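# Four arms: ball into empty post cup, bars onto stands

## Task

Take the ball resting on one of the long bars and place it in the cup of the upright post that currently holds nothing. Set both long bars into their forked stands. The other ball must finish sitting on its post. Everything must stay in place on its own, with no robot holding it. When finished, open the grippers and move the arms out of the way.

## Robot and tools

ROBOTS. Four identical i2rt Big YAM arms, named arm1, arm2, arm3 and arm4. Each has six revolute joints, a two-finger gripper and a wrist camera (arm1_cam_wrist and so on). A fixed room camera, cam_high, looks down over the scene. Judging by the initial wrist camera positions, the arms sit around the work area: arm1 on the +x side, arm2 on +y, arm3 on -x, arm4 on -y. The hand can reach roughly 1.0 m from the joint1 axis.

FRAME. One shared scene frame, origin on the floor, +z up. The hand point lies midway between the fingertips; its z axis runs along the fingers and the fingers close along its y axis. Each robot's foot pose is not printed.

JOINTS (all absolute targets, radians, gripper in metres; tolerance for done in brackets):
- joint1_rad: -2.879 to 2.879 (±0.045). Rotates the whole arm about its foot; positive is counter-clockwise viewed from above; 0 points the arm along its foot's facing.
- joint2_rad: 0 to 3.141 (±0.14). Shoulder; 0 has the upper arm lying back roughly flat, increasing lifts it up and over to the front.
- joint3_rad: 0 to 3.019 (±0.09). Elbow; 0 is fully folded, larger values open it.
- joint4_rad: -1.692 to 1.57 (±0.055). Wrist pitch; positive tips the fingers up.
- joint5_rad: -1.57 to 1.57 (±0.03). Sideways wrist swing; positive goes to the arm's right.
- joint6_rad: -2.094 to 2.094 (±0.035). Hand roll; positive is clockwise looking from behind the hand.
- gripper_m: 0 to 0.093 (±0.003). Gap between fingertips; grip force per pad tops out near 50 to 62 N.
With joint1 and joint6 at 0 and the hand level and forward, the wrist camera rides above the hand and sees the fingertips.

execute_actions. Argument "actions" is a list holding one action or nothing. The action is an object keyed by arm name; each arm gets {"joints": {...}} with any subset of the seven keys above as absolute targets. Every arm has its own separate object; there is no single combined list. All motions in the action begin together but finish at their own pace, and since joints move at different speeds the hand may sweep an unexpected path. Omitted joints or arms may still be driving at earlier targets. Unknown keys or out-of-range numbers make the whole call rejected with nothing moving. Optional "cameras": list of names from arm1_cam_wrist, arm2_cam_wrist, arm3_cam_wrist, arm4_cam_wrist, cam_high, or "all"; omitted, null or ["all"] gives every camera, [] gives none. An empty actions list just reports state and images. The result gives each robot's state (joint_positions, joint torques, joint_status, on_its_own) plus images, whose order follows the "pictures" line. If a result reports a stop, any further motion, wait or finished_scene calls in that same reply are skipped.

wait: {"seconds": 0 to 10}. Commands nothing and returns the same report as an empty action.

zoom_image: {"camera": name, "region": [x0, y0, x1, y1]} in pixels of that camera's most recent full image, top-left is (0,0), at most 504 by 504. Wrist images are 616x616 fisheye; cam_high is 504x504 pinhole.

read_manual: optional "section" (only "licences"); returns licence text, no motion.

finished_scene: {"scene": integer}. Ends the current scene irreversibly once the last command has been held; the result says whether the goal was met. Only call it when everything is settled and released.

RESULT LINES. joint_status tells how each commanded motion ended. off_target: the joint stopped short and may keep pushing. contact_stop or time_out: the joint holds where it stopped, though after time_out it may keep a target (or one a limited step away) and keep pushing, listed under on_its_own. "joint command not followed", often with a cause line, means a self- and inter-arm clearance check blocked the arm's joint targets (the gripper still acts); those joints show not_followed and may be retried automatically later. To relieve a pushing joint, command its reported position. In on_its_own, "held at" is the held target, not the actual position. Tiny target changes may produce no motion. Loaded joints sag. Torque readings carry offsets, noise and friction, so treat them loosely. MOTOR HOT appears from 85 °C; at 100 °C an OVER-TEMPERATURE FAULT drops that arm and its gripper, and joints then read limit_stop_at_motor_heat; resend targets after cooling. Thinking time lets heat build while holding loads.

CAMERAS. Calibrations (K, distortion, world-to-camera transforms) are given for reference but may be off by a couple of degrees and millimetres; wrist camera poses come from joint readings and can be less accurate.

AVOID. The arms do not stop on contact and can press hard; avoid pushing into objects, tables or each other. A hard press between two robots fails the run; the clearance check ignores fingers, gripper housings and wrist cameras and may react late, so plan arm paths apart. Never knock objects off the work area or onto the floor. Avoid drops, slips and slams. Loose objects may occasionally get nudged by something external, so recheck before finishing. Faster completion is better.

Each tool is called after "Emit:" as name(argument=value, ...) on one line, values as JSON.

## Session

Emit:
execute_actions(actions=[])

Scene clock: 0.00 s.
Joint torques (N m, as the arm reports them, + toward a larger angle): no reading
Motor temperatures (°C, as the motors report them): arm1=[23 22 19 21 21 23] | arm2=[21 22 23 21 20 20] | arm3=[24 23 22 21 22 21] | arm4=[23 22 23 20 20 22]
arm1.joint_positions: joint1_rad=+0.005 joint2_rad=+0.573 joint3_rad=+1.346 joint4_rad=-1.271 joint5_rad=-0.051 joint6_rad=-0.325 gripper_m=+0.094
arm1.joint_status: not commanded
arm1.hand: x=+1.2132 y=-0.0227 z=+1.3201 quat_wxyz=(+0.050, -0.846, -0.174, +0.502) (m; scene frame)
arm2.joint_positions: joint1_rad=+0.204 joint2_rad=+0.554 joint3_rad=+1.305 joint4_rad=-1.333 joint5_rad=+0.026 joint6_rad=-0.041 gripper_m=+0.095
arm2.joint_status: not commanded
arm2.hand: x=+0.0300 y=+1.2259 z=+1.3544 quat_wxyz=(-0.342, -0.566, -0.678, +0.322) (m; scene frame)
arm3.joint_positions: joint1_rad=-0.088 joint2_rad=+0.591 joint3_rad=+1.332 joint4_rad=-1.482 joint5_rad=-0.009 joint6_rad=-0.353 gripper_m=+0.095
arm3.joint_status: not commanded
arm3.hand: x=-1.2412 y=-0.0198 z=+1.3357 quat_wxyz=(-0.394, +0.120, -0.908, +0.083) (m; scene frame)
arm4.joint_positions: joint1_rad=+0.353 joint2_rad=+0.613 joint3_rad=+1.460 joint4_rad=-1.448 joint5_rad=+0.242 joint6_rad=+0.016 gripper_m=+0.094
arm4.joint_status: not commanded
arm4.hand: x=-0.0273 y=-1.2474 z=+1.3819 quat_wxyz=(-0.344, +0.686, -0.549, -0.330) (m; scene frame)
pictures: arm1_cam_wrist, arm2_cam_wrist, arm3_cam_wrist, arm4_cam_wrist, cam_high
Images, in order (width x height): arm1_cam_wrist 616x616, arm2_cam_wrist 616x616, arm3_cam_wrist 616x616, arm4_cam_wrist 616x616, cam_high 504x504.

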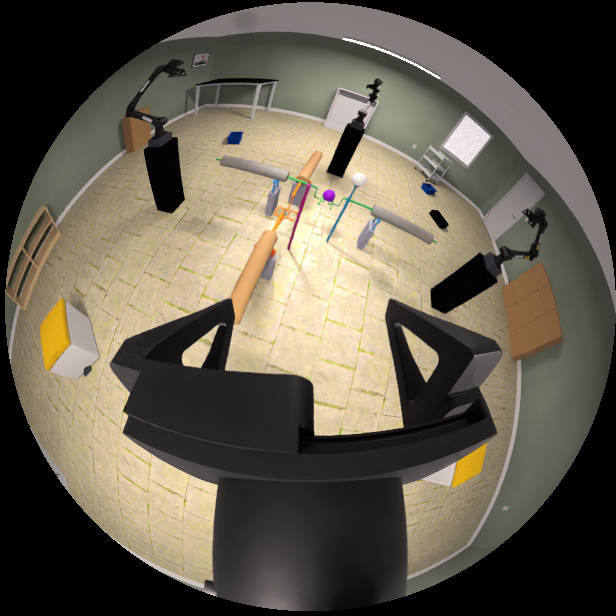

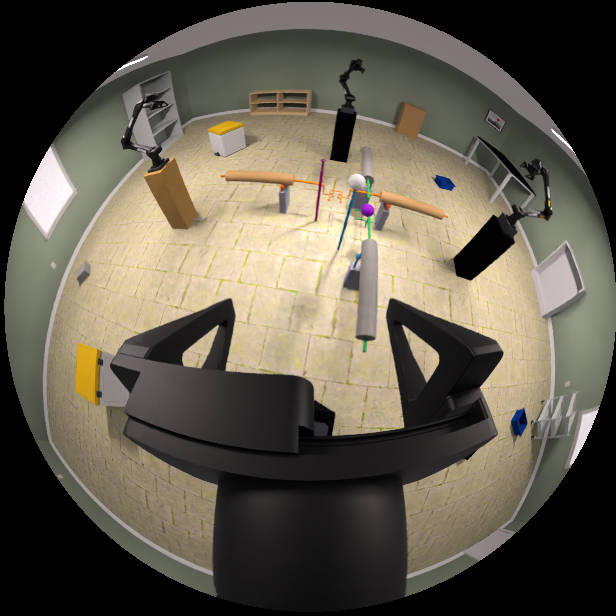

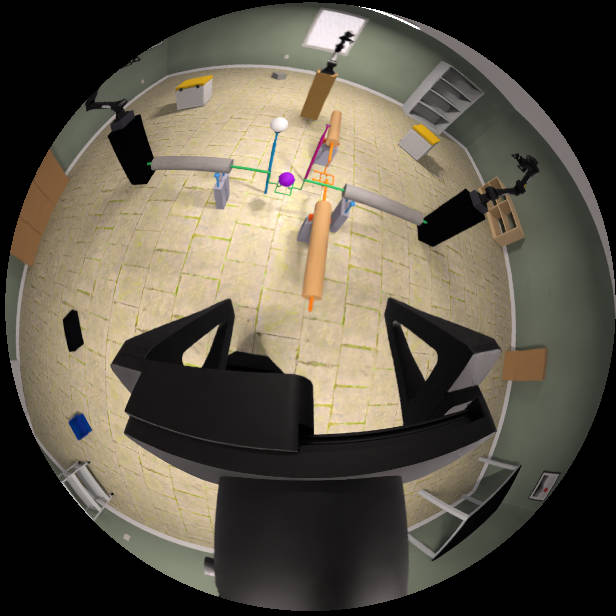

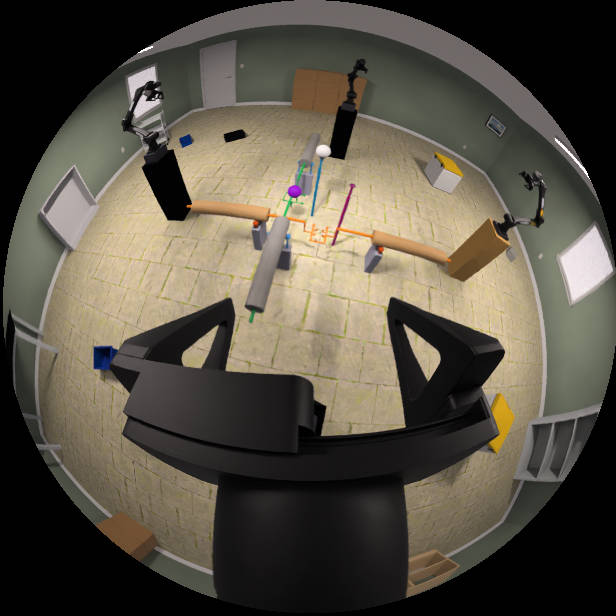

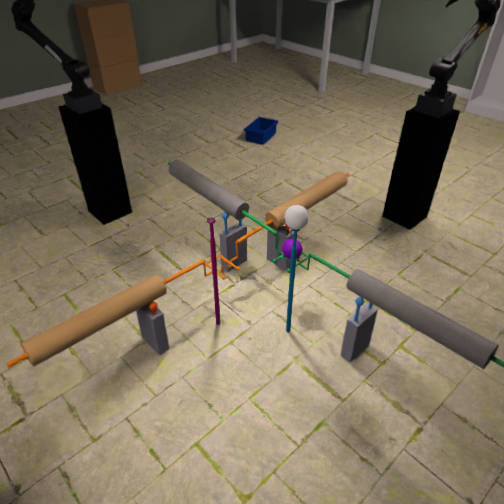

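Emit:
zoom_image(camera="cam_high", region=[160, 160, 380, 340])

Emit:
zoom_image(camera="arm1_cam_wrist", region=[200, 130, 450, 330])

Emit:
zoom_image(camera="arm2_cam_wrist", region=[210, 130, 460, 360])

Emit:
zoom_image(camera="arm3_cam_wrist", region=[140, 90, 440, 320])

Emit:
zoom_image(camera="arm4_cam_wrist", region=[180, 120, 460, 330])

Region (160, 160, 380, 340) of cam_high's 504x504 image, scaled by 2.291, with more detail than that image has; it fills the top 412 rows of this view, and the rest is white.

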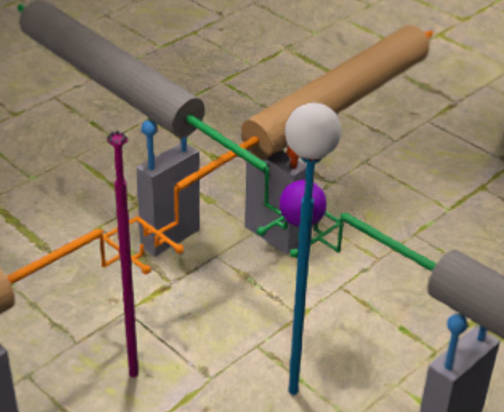

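Region (200, 130, 450, 330) of arm1_cam_wrist's 616x616 image, scaled by 2.016, with more detail than that image has; it fills the top 403 rows of this view, and the rest is white.

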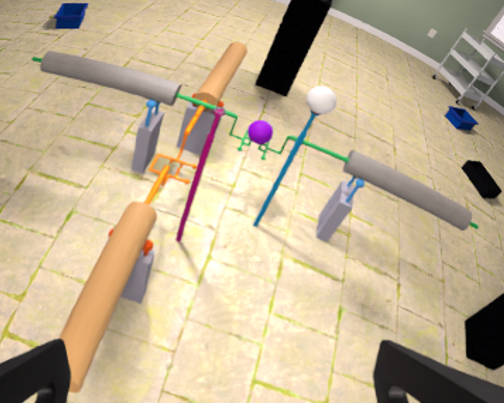

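Region (210, 130, 460, 360) of arm2_cam_wrist's 616x616 image, scaled by 2.016, with more detail than that image has; it fills the top 464 rows of this view, and the rest is white.

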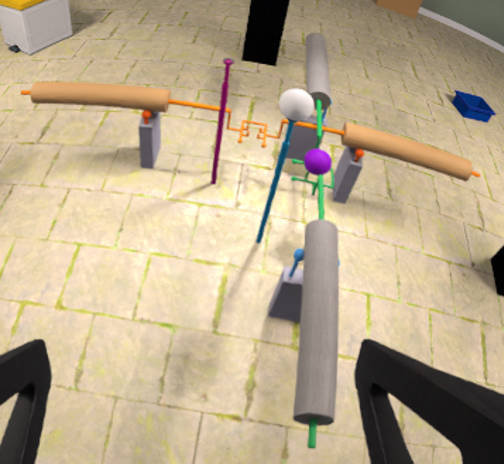

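Region (140, 90, 440, 320) of arm3_cam_wrist's 616x616 image, scaled by 1.680, with more detail than that image has; it fills the top 386 rows of this view, and the rest is white.

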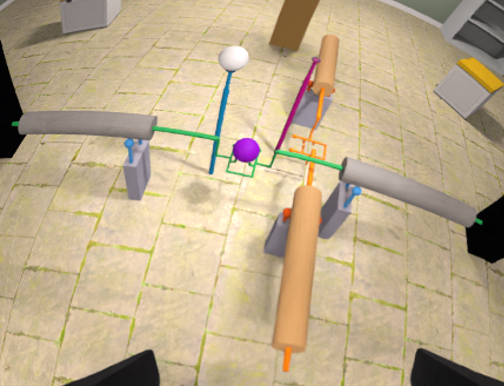

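Region (180, 120, 460, 330) of arm4_cam_wrist's 616x616 image, scaled by 1.800, with more detail than that image has; it fills the top 378 rows of this view, and the rest is white.

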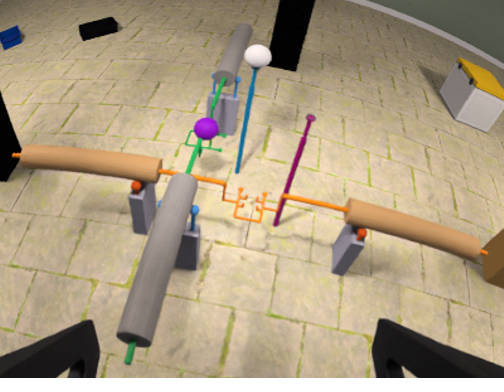

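Emit:
zoom_image(camera="cam_high", region=[324, 250, 504, 390])

Emit:
zoom_image(camera="cam_high", region=[0, 250, 200, 390])

Emit:
zoom_image(camera="cam_high", region=[250, 190, 340, 290])

Emit:
zoom_image(camera="cam_high", region=[180, 200, 270, 300])

Region (324, 250, 504, 390) of cam_high's 504x504 image, scaled by 2.800, with more detail than that image has.

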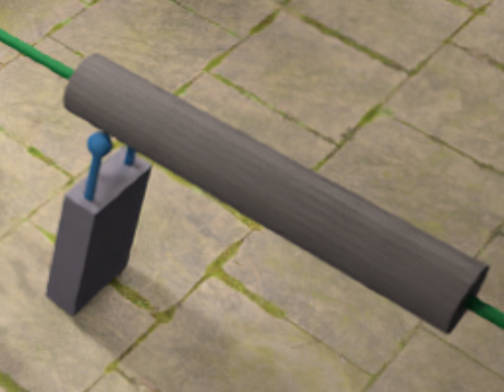

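Region (0, 250, 200, 390) of cam_high's 504x504 image, scaled by 2.520, with more detail than that image has; it fills the top 353 rows of this view, and the rest is white.

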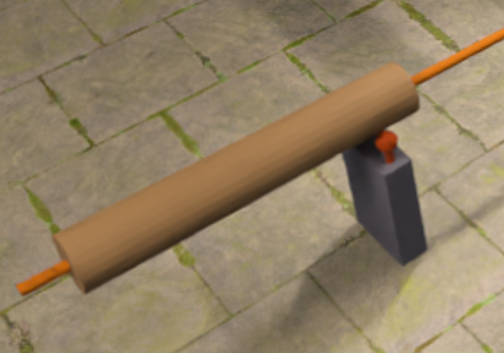

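Region (250, 190, 340, 290) of cam_high's 504x504 image, scaled by 5.040, with more detail than that image has; it fills the left 454 columns of this view, and the rest is white.

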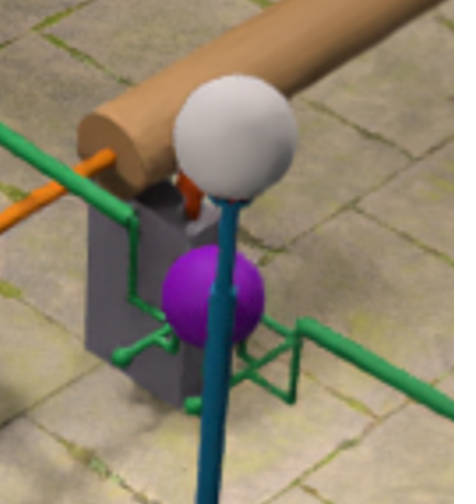

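Region (180, 200, 270, 300) of cam_high's 504x504 image, scaled by 5.040, with more detail than that image has; it fills the left 454 columns of this view, and the rest is white.

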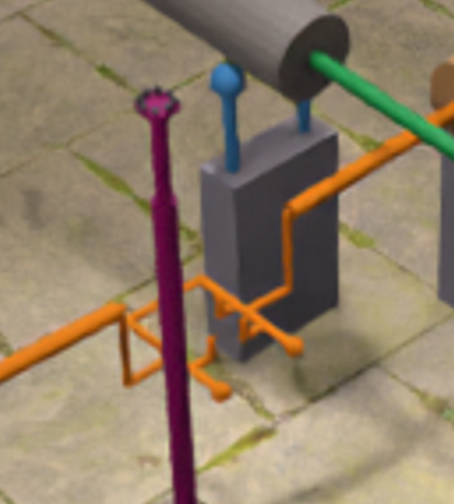

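Emit:
execute_actions(actions=[{"arm2":{"joints":{"joint1_rad":-0.476,"joint2_rad":2.459,"joint3_rad":1.210,"joint4_rad":-0.322,"joint5_rad":0,"joint6_rad":-0.529,"gripper_m":0.093}},"arm4":{"joints":{"joint1_rad":0.458,"joint2_rad":2.507,"joint3_rad":1.452,"joint4_rad":-0.516,"joint5_rad":0,"joint6_rad":0.486,"gripper_m":0.093}},"arm1":{"joints":{"joint1_rad":0.03,"joint2_rad":2.3,"joint3_rad":1.55,"joint4_rad":0.65,"joint5_rad":0,"joint6_rad":0}},"arm3":{"joints":{"joint1_rad":0.0,"joint2_rad":2.3,"joint3_rad":1.55,"joint4_rad":0.65,"joint5_rad":0,"joint6_rad":0}}}])

Scene clock: 11.53 s.
Joint torques (N m, as the arm reports them, + toward a larger angle): arm1=[ -0.64 -21.98   8.23   2.78   0.19   0.12] | arm2=[ -0.21 -20.6    3.04   0.91  -0.07  -0.04] | arm3=[  1.69 -26.46   9.17   2.48   0.07   0.15] | arm4=[  0.65 -16.82   4.17   0.87   0.     0.27]
Motor temperatures (°C, as the motors report them): arm1=[23 23 21 21 21 23] | arm2=[21 22 24 21 20 20] | arm3=[24 23 24 21 22 21] | arm4=[23 22 24 20 20 22]
arm1.joint_positions: joint1_rad=+0.018 joint2_rad=+2.317 joint3_rad=+1.537 joint4_rad=+0.623 joint5_rad=-0.003 joint6_rad=-0.012 gripper_m=+0.094
arm1.joint_status: all done
arm1.hand: x=+0.6076 y=-0.0514 z=+0.8238 quat_wxyz=(-0.015, -0.765, -0.031, +0.644) (m; scene frame)
arm2.joint_positions: joint1_rad=-0.483 joint2_rad=+2.476 joint3_rad=+1.200 joint4_rad=-0.339 joint5_rad=+0.000 joint6_rad=-0.521 gripper_m=+0.093
arm2.joint_status: all done
arm2.hand: x=-0.2366 y=+1.0564 z=+0.5400 quat_wxyz=(+0.011, -0.712, -0.702, -0.024) (m; scene frame)
arm3.joint_positions: joint1_rad=-0.010 joint2_rad=+2.305 joint3_rad=+1.534 joint4_rad=+0.631 joint5_rad=-0.002 joint6_rad=-0.011 gripper_m=+0.095
arm3.joint_status: all done
arm3.hand: x=-0.6065 y=-0.0123 z=+0.9099 quat_wxyz=(-0.655, -0.002, -0.756, +0.006) (m; scene frame)
arm4.joint_positions: joint1_rad=+0.456 joint2_rad=+2.510 joint3_rad=+1.450 joint4_rad=-0.526 joint5_rad=+0.003 joint6_rad=+0.469 gripper_m=+0.093
arm4.joint_status: all done
arm4.hand: x=-0.2543 y=-0.9588 z=+0.5520 quat_wxyz=(+0.005, +0.709, -0.705, +0.002) (m; scene frame)
pictures: arm1_cam_wrist, arm2_cam_wrist, arm3_cam_wrist, arm4_cam_wrist, cam_high
camera_calibration (this result's frames):
arm1_cam_wrist: T_world_to_cam=[[-0.068223, 0.997366, 0.0246134, 0.071723], [0.699903, 0.0654277, -0.711235, 0.17148], [-0.710972, -0.0312956, -0.702523, 1.13375], [0, 0, 0, 1]] pos_world=[0.69094, -0.0472723, 0.916685]
arm2_cam_wrist: T_world_to_cam=[[-0.999195, 0.0292901, -0.0273966, -0.252443], [0.00524769, 0.772717, 0.634729, -1.15553], [0.0397611, 0.634075, -0.772249, -0.124933], [0, 0, 0, 1]] pos_world=[-0.241209, 0.979506, 0.630052]
arm3_cam_wrist: T_world_to_cam=[[-0.0127065, -0.999895, 0.00698913, -0.0268152], [-0.687339, 0.00365765, -0.726328, 0.250592], [0.726226, -0.014033, -0.687313, 1.1908], [0, 0, 0, 1]] pos_world=[-0.692887, -0.0110186, 1.00065]
arm4_cam_wrist: T_world_to_cam=[[0.999957, 0.0024103, 0.00890238, 0.253925], [-0.00334069, -0.805044, 0.593206, -1.09161], [0.00859661, -0.59321, -0.805002, 0.00489431], [0, 0, 0, 1]] pos_world=[-0.257603, -0.876499, 0.649226]
Images, in order (width x height): arm1_cam_wrist 616x616, arm2_cam_wrist 616x616, arm3_cam_wrist 616x616, arm4_cam_wrist 616x616, cam_high 504x504.

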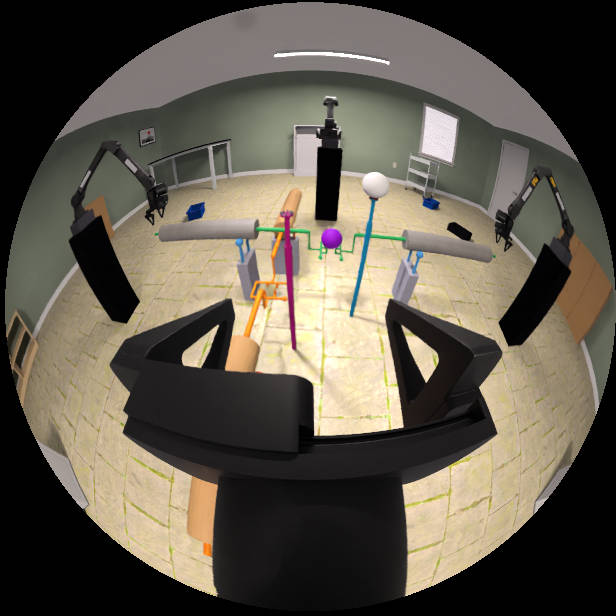

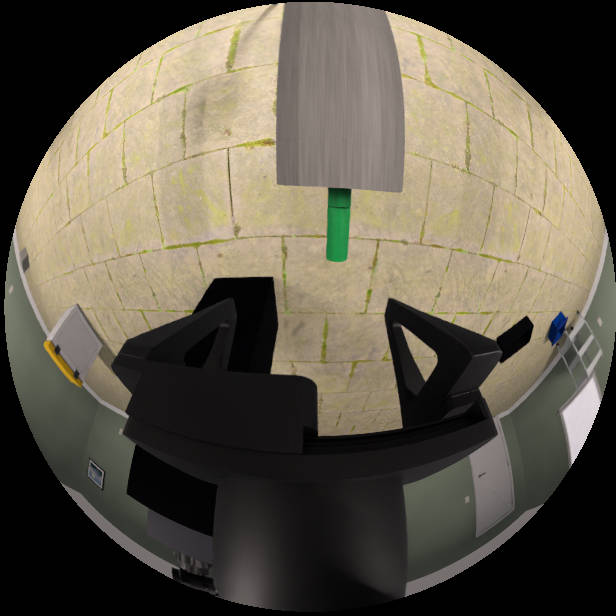

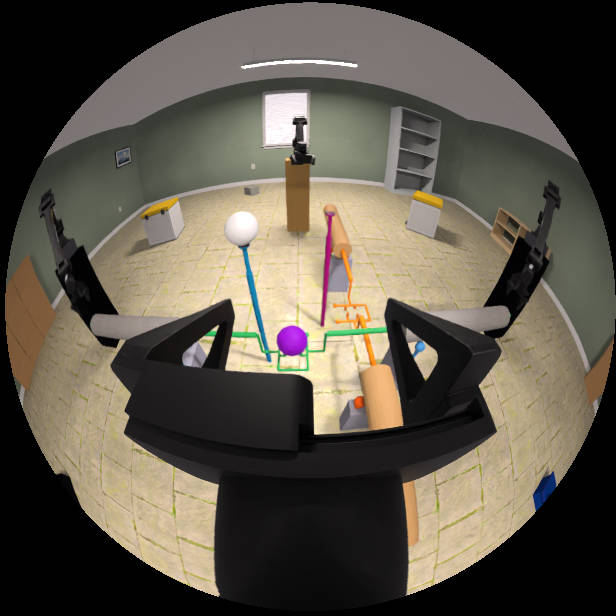

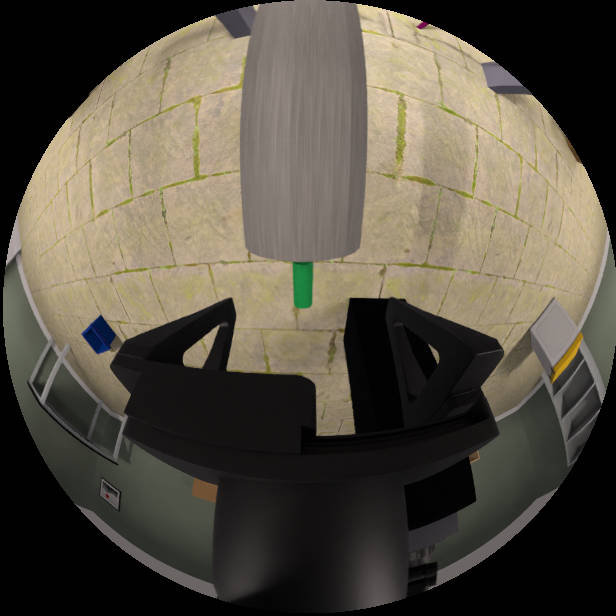

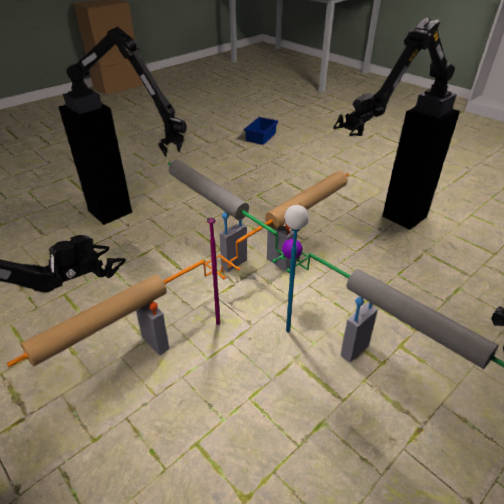

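Emit:
zoom_image(camera="arm4_cam_wrist", region=[220, 150, 400, 330])

Emit:
zoom_image(camera="arm2_cam_wrist", region=[250, 130, 430, 310])

Emit:
zoom_image(camera="arm3_cam_wrist", region=[210, 190, 400, 380])

Emit:
zoom_image(camera="arm1_cam_wrist", region=[230, 160, 430, 360])

Region (220, 150, 400, 330) of arm4_cam_wrist's 616x616 image, scaled by 2.800, with more detail than that image has.

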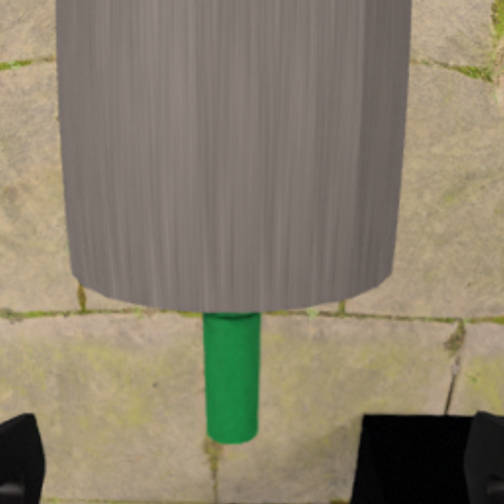

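Region (250, 130, 430, 310) of arm2_cam_wrist's 616x616 image, scaled by 2.800, with more detail than that image has.

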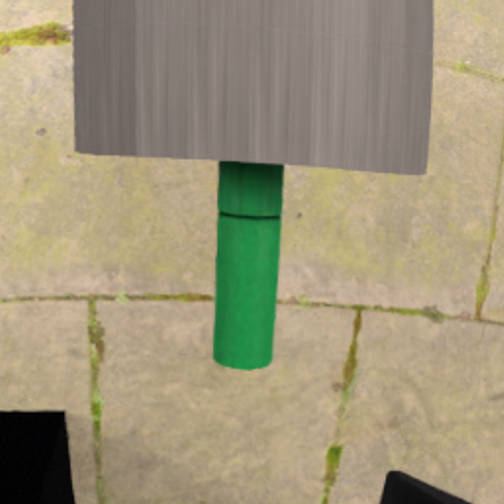

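Region (210, 190, 400, 380) of arm3_cam_wrist's 616x616 image, scaled by 2.653, with more detail than that image has.

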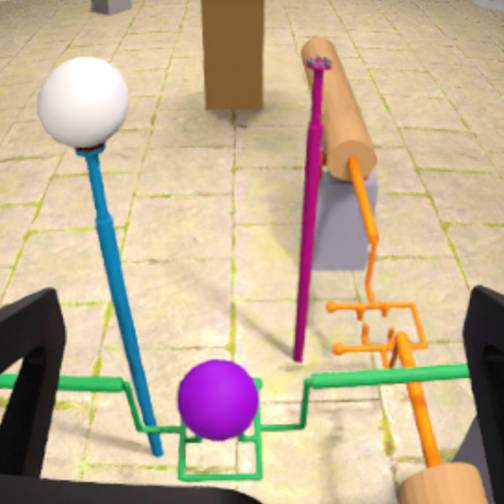

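Region (230, 160, 430, 360) of arm1_cam_wrist's 616x616 image, scaled by 2.520, with more detail than that image has.

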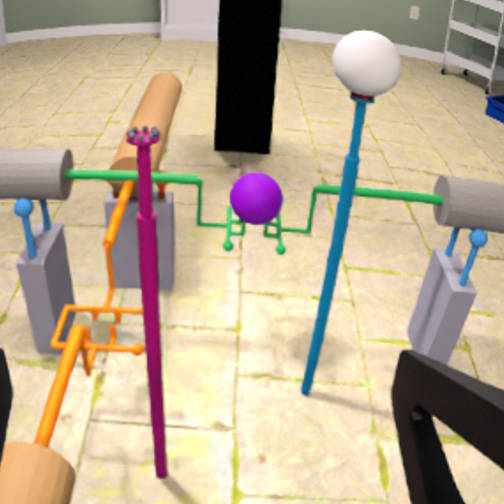

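Emit:
zoom_image(camera="arm3_cam_wrist", region=[325, 285, 385, 345])

Emit:
zoom_image(camera="arm1_cam_wrist", region=[295, 215, 365, 275])

Emit:
zoom_image(camera="arm1_cam_wrist", region=[262, 195, 312, 255])

Emit:
zoom_image(camera="arm1_cam_wrist", region=[240, 265, 300, 325])

Region (325, 285, 385, 345) of arm3_cam_wrist's 616x616 image, scaled by 8.400, with more detail than that image has.

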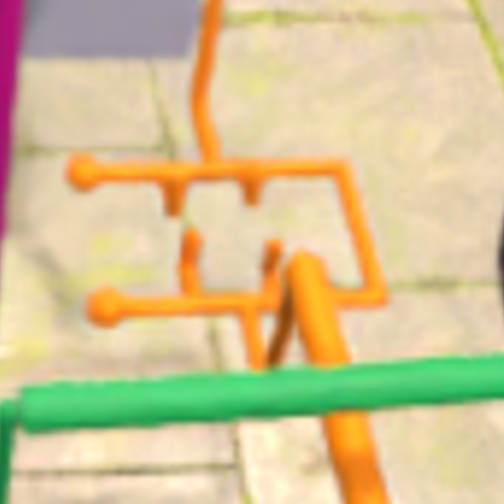

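Region (295, 215, 365, 275) of arm1_cam_wrist's 616x616 image, scaled by 7.200, with more detail than that image has; it fills the top 432 rows of this view, and the rest is white.

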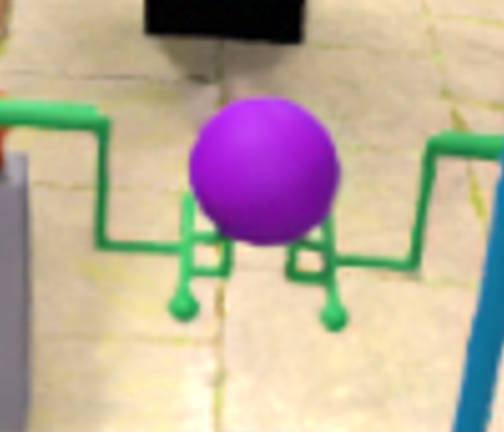

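Region (262, 195, 312, 255) of arm1_cam_wrist's 616x616 image, scaled by 8.400, with more detail than that image has.

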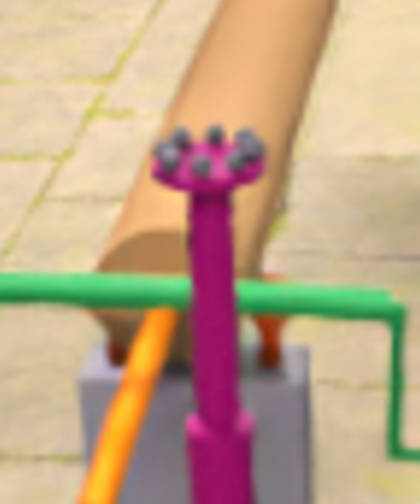

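Region (240, 265, 300, 325) of arm1_cam_wrist's 616x616 image, scaled by 8.400, with more detail than that image has.

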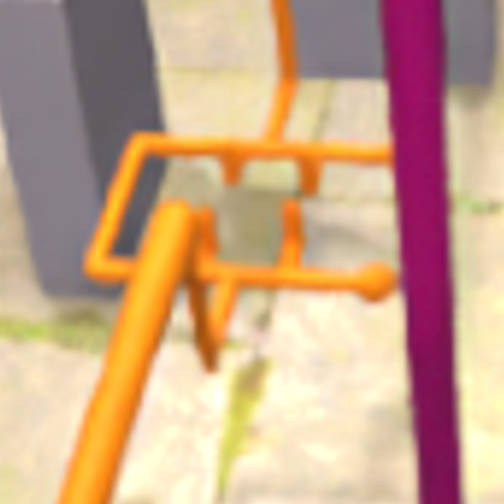

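Emit:
execute_actions(actions=[{"arm2":{"joints":{"joint1_rad":-0.519,"joint2_rad":2.626,"joint3_rad":1.337,"joint4_rad":-0.224,"joint5_rad":0,"joint6_rad":-0.573}},"arm4":{"joints":{"joint1_rad":0.494,"joint2_rad":2.625,"joint3_rad":1.453,"joint4_rad":-0.392,"joint5_rad":0,"joint6_rad":0.527}}}], cameras=["arm1_cam_wrist","arm2_cam_wrist","arm4_cam_wrist"])

Scene clock: 17.50 s.
Joint torques (N m, as the arm reports them, + toward a larger angle): arm1=[ -0.66 -22.09   8.23   2.79   0.2    0.12] | arm2=[ -1.3  -20.59   2.78   0.95  -0.08  -0.03] | arm3=[  1.73 -26.27   9.36   2.45   0.08   0.16] | arm4=[  0.29 -16.08   3.6    0.81   0.03   0.27]
Motor temperatures (°C, as the motors report them): arm1=[23 23 21 21 21 23] | arm2=[21 23 24 21 20 20] | arm3=[24 24 24 22 22 21] | arm4=[23 23 24 20 20 22]
arm1.joint_positions: joint1_rad=+0.018 joint2_rad=+2.317 joint3_rad=+1.537 joint4_rad=+0.623 joint5_rad=-0.003 joint6_rad=-0.012 gripper_m=+0.094
arm1.joint_status: not commanded
arm1.hand: x=+0.6076 y=-0.0514 z=+0.8238 quat_wxyz=(-0.015, -0.765, -0.031, +0.644) (m; scene frame)
arm2.joint_positions: joint1_rad=-0.510 joint2_rad=+2.639 joint3_rad=+1.331 joint4_rad=-0.236 joint5_rad=+0.000 joint6_rad=-0.565 gripper_m=+0.093
arm2.joint_status: all done
arm2.hand: x=-0.2641 y=+1.0378 z=+0.4788 quat_wxyz=(+0.002, -0.706, -0.708, +0.010) (m; scene frame)
arm3.joint_positions: joint1_rad=-0.010 joint2_rad=+2.305 joint3_rad=+1.534 joint4_rad=+0.631 joint5_rad=-0.002 joint6_rad=-0.011 gripper_m=+0.095
arm3.joint_status: not commanded
arm3.hand: x=-0.6065 y=-0.0123 z=+0.9099 quat_wxyz=(-0.655, -0.002, -0.756, +0.006) (m; scene frame)
arm4.joint_positions: joint1_rad=+0.498 joint2_rad=+2.625 joint3_rad=+1.450 joint4_rad=-0.401 joint5_rad=+0.002 joint6_rad=+0.510 gripper_m=+0.093
arm4.joint_status: all done
arm4.hand: x=-0.2657 y=-0.9871 z=+0.4921 quat_wxyz=(+0.003, +0.709, -0.705, -0.003) (m; scene frame)
pictures: arm1_cam_wrist, arm2_cam_wrist, arm4_cam_wrist
camera_calibration (this result's frames):
arm1_cam_wrist: T_world_to_cam=[[-0.068223, 0.997366, 0.0246134, 0.071723], [0.699903, 0.0654277, -0.711235, 0.17148], [-0.710972, -0.0312956, -0.702523, 1.13375], [0, 0, 0, 1]] pos_world=[0.69094, -0.0472723, 0.916685]
arm2_cam_wrist: T_world_to_cam=[[-0.999889, 0.0124543, 0.00821683, -0.280851], [0.014907, 0.810314, 0.585807, -1.11524], [0.000637607, 0.585864, -0.810409, -0.101276], [0, 0, 0, 1]] pos_world=[-0.26413, 0.966525, 0.573547]
arm4_cam_wrist: T_world_to_cam=[[0.999985, 0.00377742, 0.00402589, 0.269685], [0.000698487, -0.809964, 0.586479, -1.07932], [0.0054762, -0.586467, -0.809954, -0.0517109], [0, 0, 0, 1]] pos_world=[-0.268644, -0.905557, 0.590031]
Images, in order (width x height): arm1_cam_wrist 616x616, arm2_cam_wrist 616x616, arm4_cam_wrist 616x616.

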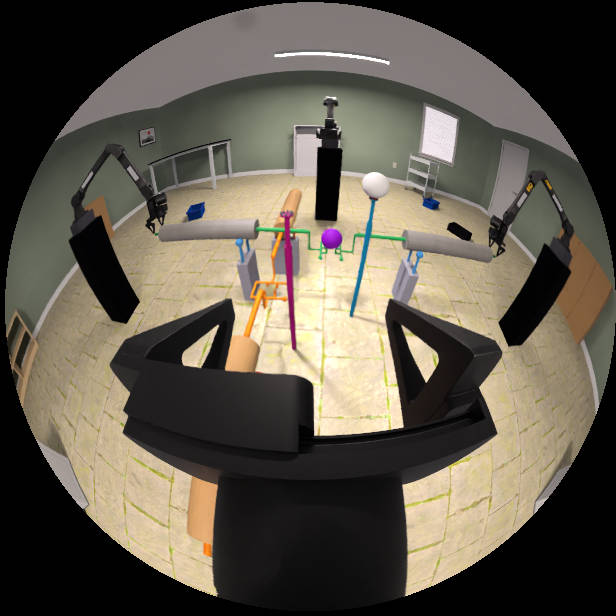

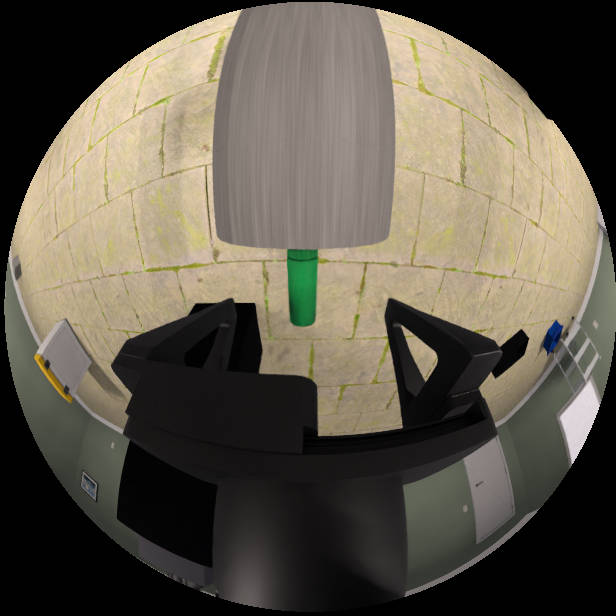

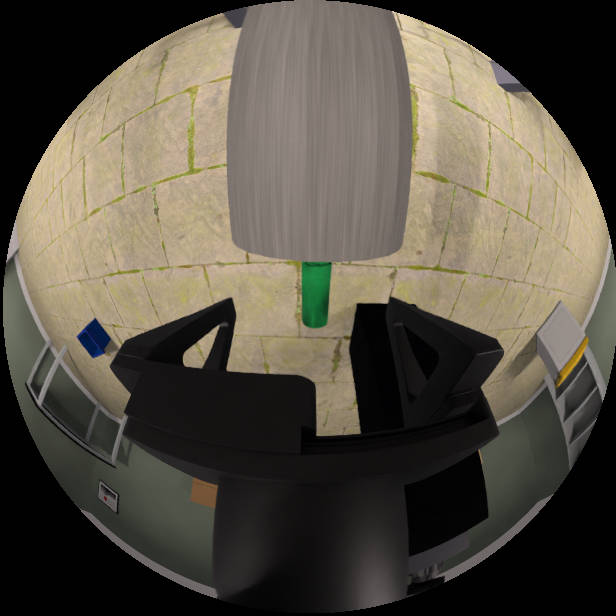

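Emit:
zoom_image(camera="arm2_cam_wrist", region=[200, 140, 410, 350])

Emit:
zoom_image(camera="arm4_cam_wrist", region=[210, 140, 420, 350])

Region (200, 140, 410, 350) of arm2_cam_wrist's 616x616 image, scaled by 2.400, with more detail than that image has.

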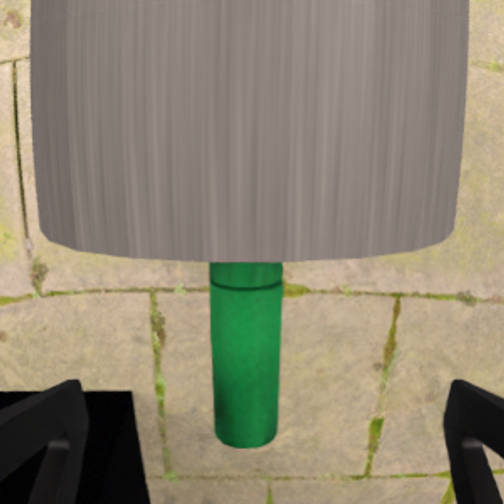

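Region (210, 140, 420, 350) of arm4_cam_wrist's 616x616 image, scaled by 2.400, with more detail than that image has.

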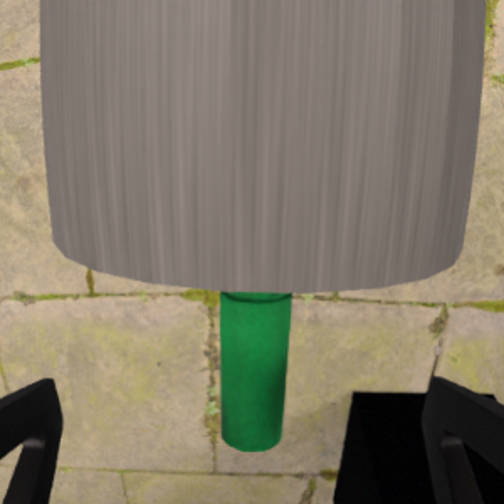

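Emit:
execute_actions(actions=[{"arm2":{"joints":{"joint2_rad":2.745,"joint3_rad":1.365}},"arm4":{"joints":{"joint1_rad":0.489,"joint2_rad":2.729,"joint3_rad":1.478}}}], cameras=[])

Emit:
execute_actions(actions=[{"arm2":{"joints":{"joint3_rad":1.404,"joint4_rad":-0.189}},"arm4":{"joints":{"joint3_rad":1.515,"joint4_rad":-0.351}}}], cameras=["arm1_cam_wrist","arm2_cam_wrist","arm4_cam_wrist"])

Scene clock: 20.40 s.
Joint torques (N m, as the arm reports them, + toward a larger angle): arm1=[ -0.7  -21.84   8.26   2.8    0.21   0.12] | arm2=[ -1.34 -20.47   1.8    0.72  -0.09  -0.04] | arm3=[  1.71 -26.24   9.39   2.42   0.08   0.15] | arm4=[ -0.05 -15.05   3.34   0.57   0.03   0.27]
Motor temperatures (°C, as the motors report them): arm1=[23 24 22 21 21 23] | arm2=[21 23 24 21 20 20] | arm3=[24 24 25 22 22 21] | arm4=[23 23 24 20 20 22]
arm1.joint_positions: joint1_rad=+0.018 joint2_rad=+2.317 joint3_rad=+1.537 joint4_rad=+0.623 joint5_rad=-0.003 joint6_rad=-0.012 gripper_m=+0.094
arm1.joint_status: not commanded
arm1.hand: x=+0.6076 y=-0.0514 z=+0.8238 quat_wxyz=(-0.015, -0.765, -0.031, +0.644) (m; scene frame)
arm2.joint_positions: joint1_rad=-0.510 joint2_rad=+2.764 joint3_rad=+1.359 joint4_rad=-0.236 joint5_rad=+0.000 joint6_rad=-0.565 gripper_m=+0.093
arm2.joint_status: all done
arm2.hand: x=-0.2388 y=+1.0787 z=+0.4255 quat_wxyz=(+0.013, -0.706, -0.707, -0.037) (m; scene frame)
arm3.joint_positions: joint1_rad=-0.010 joint2_rad=+2.305 joint3_rad=+1.534 joint4_rad=+0.631 joint5_rad=-0.002 joint6_rad=-0.011 gripper_m=+0.095
arm3.joint_status: not commanded
arm3.hand: x=-0.6065 y=-0.0123 z=+0.9099 quat_wxyz=(-0.655, -0.002, -0.756, +0.006) (m; scene frame)
arm4.joint_positions: joint1_rad=+0.497 joint2_rad=+2.726 joint3_rad=+1.466 joint4_rad=-0.397 joint5_rad=+0.002 joint6_rad=+0.510 gripper_m=+0.093
arm4.joint_status: all done
arm4.hand: x=-0.2469 y=-1.0209 z=+0.4442 quat_wxyz=(+0.014, +0.709, -0.704, +0.036) (m; scene frame)
pictures: none
No camera images: the call's "cameras" was empty. Leave "cameras" out to get every camera's image.

Scene clock: 21.10 s.
Joint torques (N m, as the arm reports them, + toward a larger angle): arm1=[ -0.59 -22.     8.25   2.78   0.2    0.13] | arm2=[ -1.38 -20.95   2.37   0.93  -0.08  -0.03] | arm3=[  1.75 -26.35   9.33   2.45   0.08   0.15] | arm4=[ -0.08 -15.64   4.19   0.87   0.04   0.26]
Motor temperatures (°C, as the motors report them): arm1=[23 24 22 21 21 23] | arm2=[21 23 24 21 20 20] | arm3=[24 24 25 22 22 21] | arm4=[23 23 24 20 20 22]
arm1.joint_positions: joint1_rad=+0.018 joint2_rad=+2.317 joint3_rad=+1.537 joint4_rad=+0.623 joint5_rad=-0.003 joint6_rad=-0.012 gripper_m=+0.094
arm1.joint_status: not commanded
arm1.hand: x=+0.6076 y=-0.0514 z=+0.8238 quat_wxyz=(-0.015, -0.765, -0.031, +0.644) (m; scene frame)
arm2.joint_positions: joint1_rad=-0.510 joint2_rad=+2.764 joint3_rad=+1.393 joint4_rad=-0.203 joint5_rad=+0.000 joint6_rad=-0.565 gripper_m=+0.093
arm2.joint_status: all done
arm2.hand: x=-0.2544 y=+1.0539 z=+0.4271 quat_wxyz=(+0.005, -0.706, -0.708, -0.004) (m; scene frame)
arm3.joint_positions: joint1_rad=-0.010 joint2_rad=+2.305 joint3_rad=+1.534 joint4_rad=+0.631 joint5_rad=-0.002 joint6_rad=-0.011 gripper_m=+0.095
arm3.joint_status: not commanded
arm3.hand: x=-0.6065 y=-0.0123 z=+0.9099 quat_wxyz=(-0.655, -0.002, -0.756, +0.006) (m; scene frame)
arm4.joint_positions: joint1_rad=+0.497 joint2_rad=+2.726 joint3_rad=+1.498 joint4_rad=-0.359 joint5_rad=+0.002 joint6_rad=+0.510 gripper_m=+0.093
arm4.joint_status: all done
arm4.hand: x=-0.2608 y=-0.9962 z=+0.4474 quat_wxyz=(+0.005, +0.709, -0.705, +0.002) (m; scene frame)
pictures: arm1_cam_wrist, arm2_cam_wrist, arm4_cam_wrist
camera_calibration (this result's frames):
arm1_cam_wrist: T_world_to_cam=[[-0.068223, 0.997366, 0.0246134, 0.071723], [0.699903, 0.0654277, -0.711235, 0.17148], [-0.710972, -0.0312956, -0.702523, 1.13375], [0, 0, 0, 1]] pos_world=[0.69094, -0.0472723, 0.916685]
arm2_cam_wrist: T_world_to_cam=[[-0.999894, 0.0123218, -0.0077386, -0.263982], [0.00510044, 0.79492, 0.606693, -1.09336], [0.0136271, 0.60659, -0.794898, -0.177889], [0, 0, 0, 1]] pos_world=[-0.255954, 0.980291, 0.519887]
arm4_cam_wrist: T_world_to_cam=[[0.99995, 0.00319435, 0.00945137, 0.261978], [-0.00304743, -0.804278, 0.594245, -1.05931], [0.00949976, -0.594244, -0.804229, -0.10263], [0, 0, 0, 1]] pos_world=[-0.264218, -0.913801, 0.544473]
Images, in order (width x height): arm1_cam_wrist 616x616, arm2_cam_wrist 616x616, arm4_cam_wrist 616x616.

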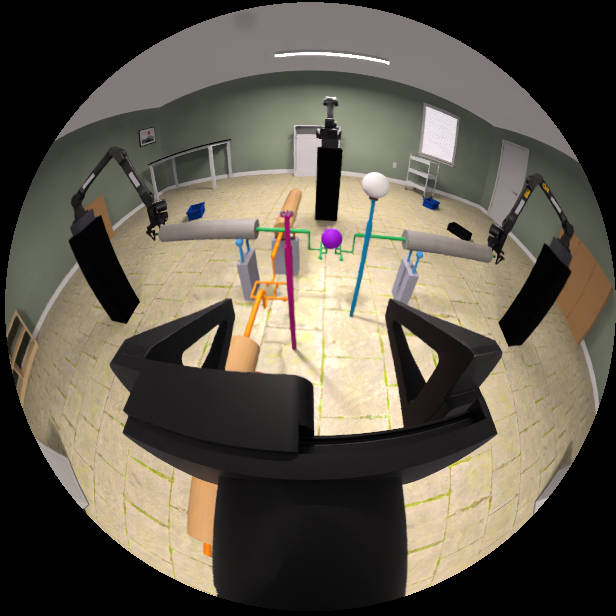

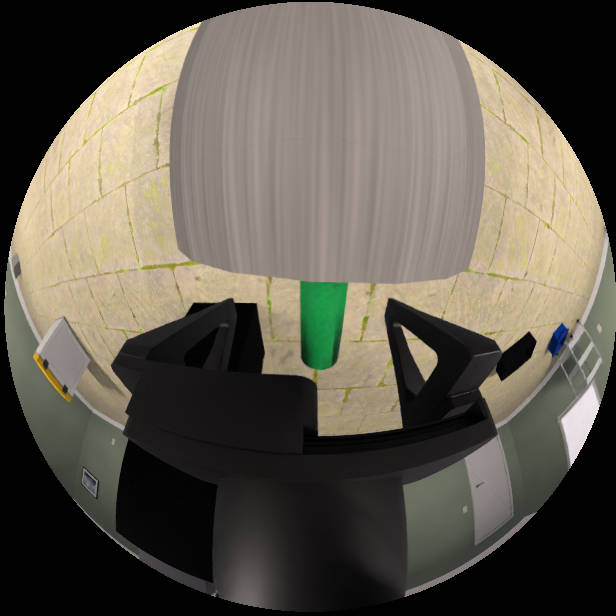

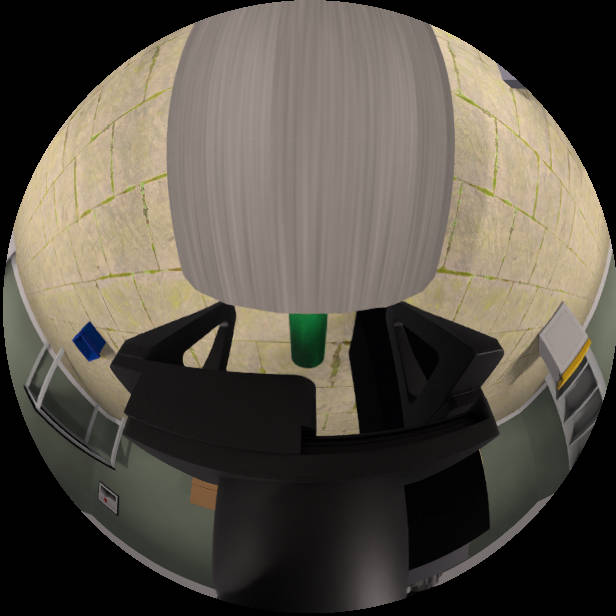

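Emit:
execute_actions(actions=[{"arm2":{"joints":{"joint1_rad":-0.529,"joint3_rad":1.414,"gripper_m":0.005}},"arm4":{"joints":{"gripper_m":0.005}}}], cameras=["arm1_cam_wrist","arm2_cam_wrist","arm4_cam_wrist"])

Scene clock: 22.40 s.
Joint torques (N m, as the arm reports them, + toward a larger angle): arm1=[ -0.62 -21.95   8.22   2.77   0.2    0.13] | arm2=[ -1.46 -21.37   2.87   0.82  -0.16  -0.05] | arm3=[  1.76 -26.38   9.42   2.44   0.08   0.15] | arm4=[ -0.09 -15.96   4.11   0.75   0.26   0.21]
Motor temperatures (°C, as the motors report them): arm1=[23 24 22 21 21 23] | arm2=[21 23 24 21 20 20] | arm3=[24 24 25 22 22 21] | arm4=[23 23 24 20 20 22]
arm1.joint_positions: joint1_rad=+0.018 joint2_rad=+2.317 joint3_rad=+1.537 joint4_rad=+0.623 joint5_rad=-0.003 joint6_rad=-0.012 gripper_m=+0.094
arm1.joint_status: not commanded
arm1.hand: x=+0.6076 y=-0.0514 z=+0.8238 quat_wxyz=(-0.015, -0.765, -0.031, +0.644) (m; scene frame)
arm2.joint_positions: joint1_rad=-0.520 joint2_rad=+2.763 joint3_rad=+1.398 joint4_rad=-0.201 joint5_rad=+0.002 joint6_rad=-0.564 gripper_m=+0.018
arm2.joint_status: gripper_m off_target (ended at +0.018, target +0.005); the others done
arm2.hand: x=-0.2606 y=+1.0532 z=+0.4276 quat_wxyz=(+0.006, -0.710, -0.704, +0.000) (m; scene frame)
arm3.joint_positions: joint1_rad=-0.010 joint2_rad=+2.305 joint3_rad=+1.534 joint4_rad=+0.631 joint5_rad=-0.002 joint6_rad=-0.011 gripper_m=+0.095
arm3.joint_status: not commanded
arm3.hand: x=-0.6065 y=-0.0123 z=+0.9099 quat_wxyz=(-0.655, -0.002, -0.756, +0.006) (m; scene frame)
arm4.joint_positions: joint1_rad=+0.497 joint2_rad=+2.726 joint3_rad=+1.498 joint4_rad=-0.357 joint5_rad=-0.003 joint6_rad=+0.517 gripper_m=+0.019
arm4.joint_status: gripper_m off_target (ended at +0.019, target +0.005)
arm4.hand: x=-0.2617 y=-0.9963 z=+0.4474 quat_wxyz=(+0.007, +0.706, -0.708, +0.001) (m; scene frame)
pictures: arm1_cam_wrist, arm2_cam_wrist, arm4_cam_wrist
camera_calibration (this result's frames):
arm1_cam_wrist: T_world_to_cam=[[-0.068223, 0.997366, 0.0246134, 0.071723], [0.699903, 0.0654277, -0.711235, 0.17148], [-0.710972, -0.0312956, -0.702523, 1.13375], [0, 0, 0, 1]] pos_world=[0.69094, -0.0472723, 0.916685]
arm2_cam_wrist: T_world_to_cam=[[-0.999736, 0.0228926, -0.00180965, -0.283812], [0.0171899, 0.798285, 0.602035, -1.09151], [0.0152267, 0.601845, -0.798468, -0.169985], [0, 0, 0, 1]] pos_world=[-0.262386, 0.980137, 0.520885]
arm4_cam_wrist: T_world_to_cam=[[0.999983, -0.0044763, 0.00379978, 0.25774], [-0.00585884, -0.803325, 0.595512, -1.05971], [0.000386771, -0.595524, -0.803338, -0.106711], [0, 0, 0, 1]] pos_world=[-0.263903, -0.91369, 0.544367]
Images, in order (width x height): arm1_cam_wrist 616x616, arm2_cam_wrist 616x616, arm4_cam_wrist 616x616.

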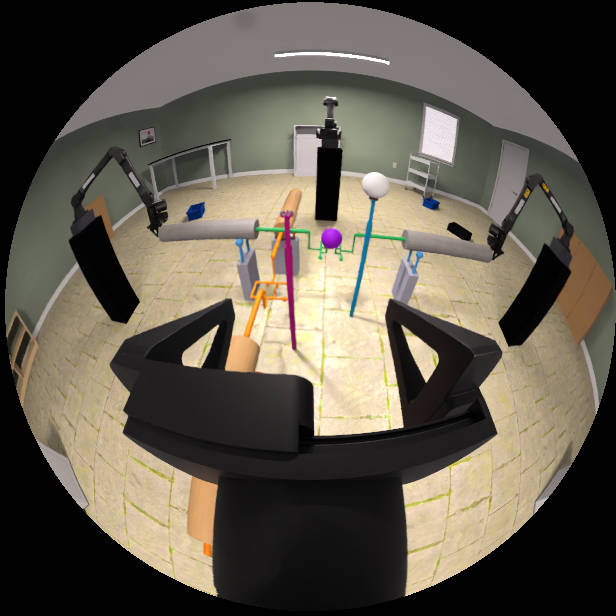

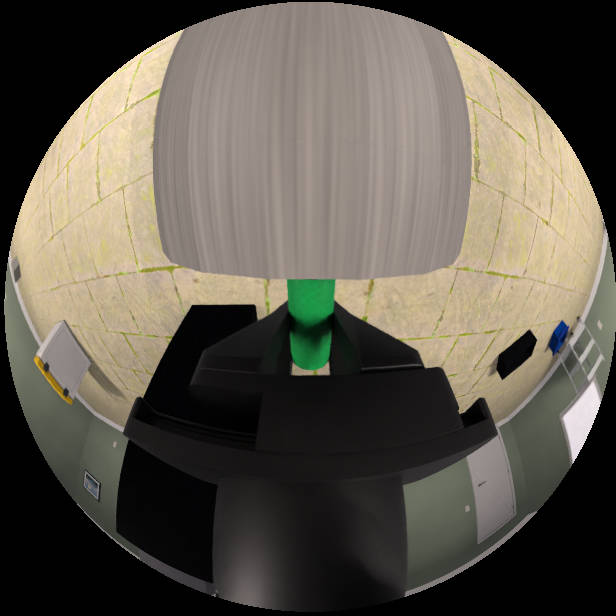

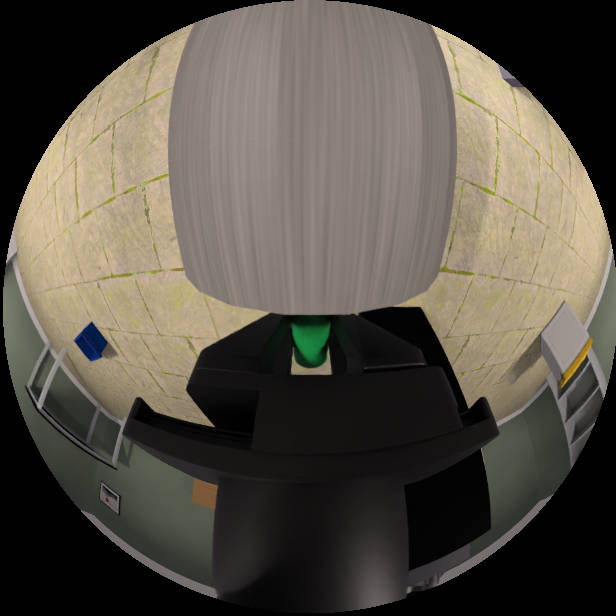

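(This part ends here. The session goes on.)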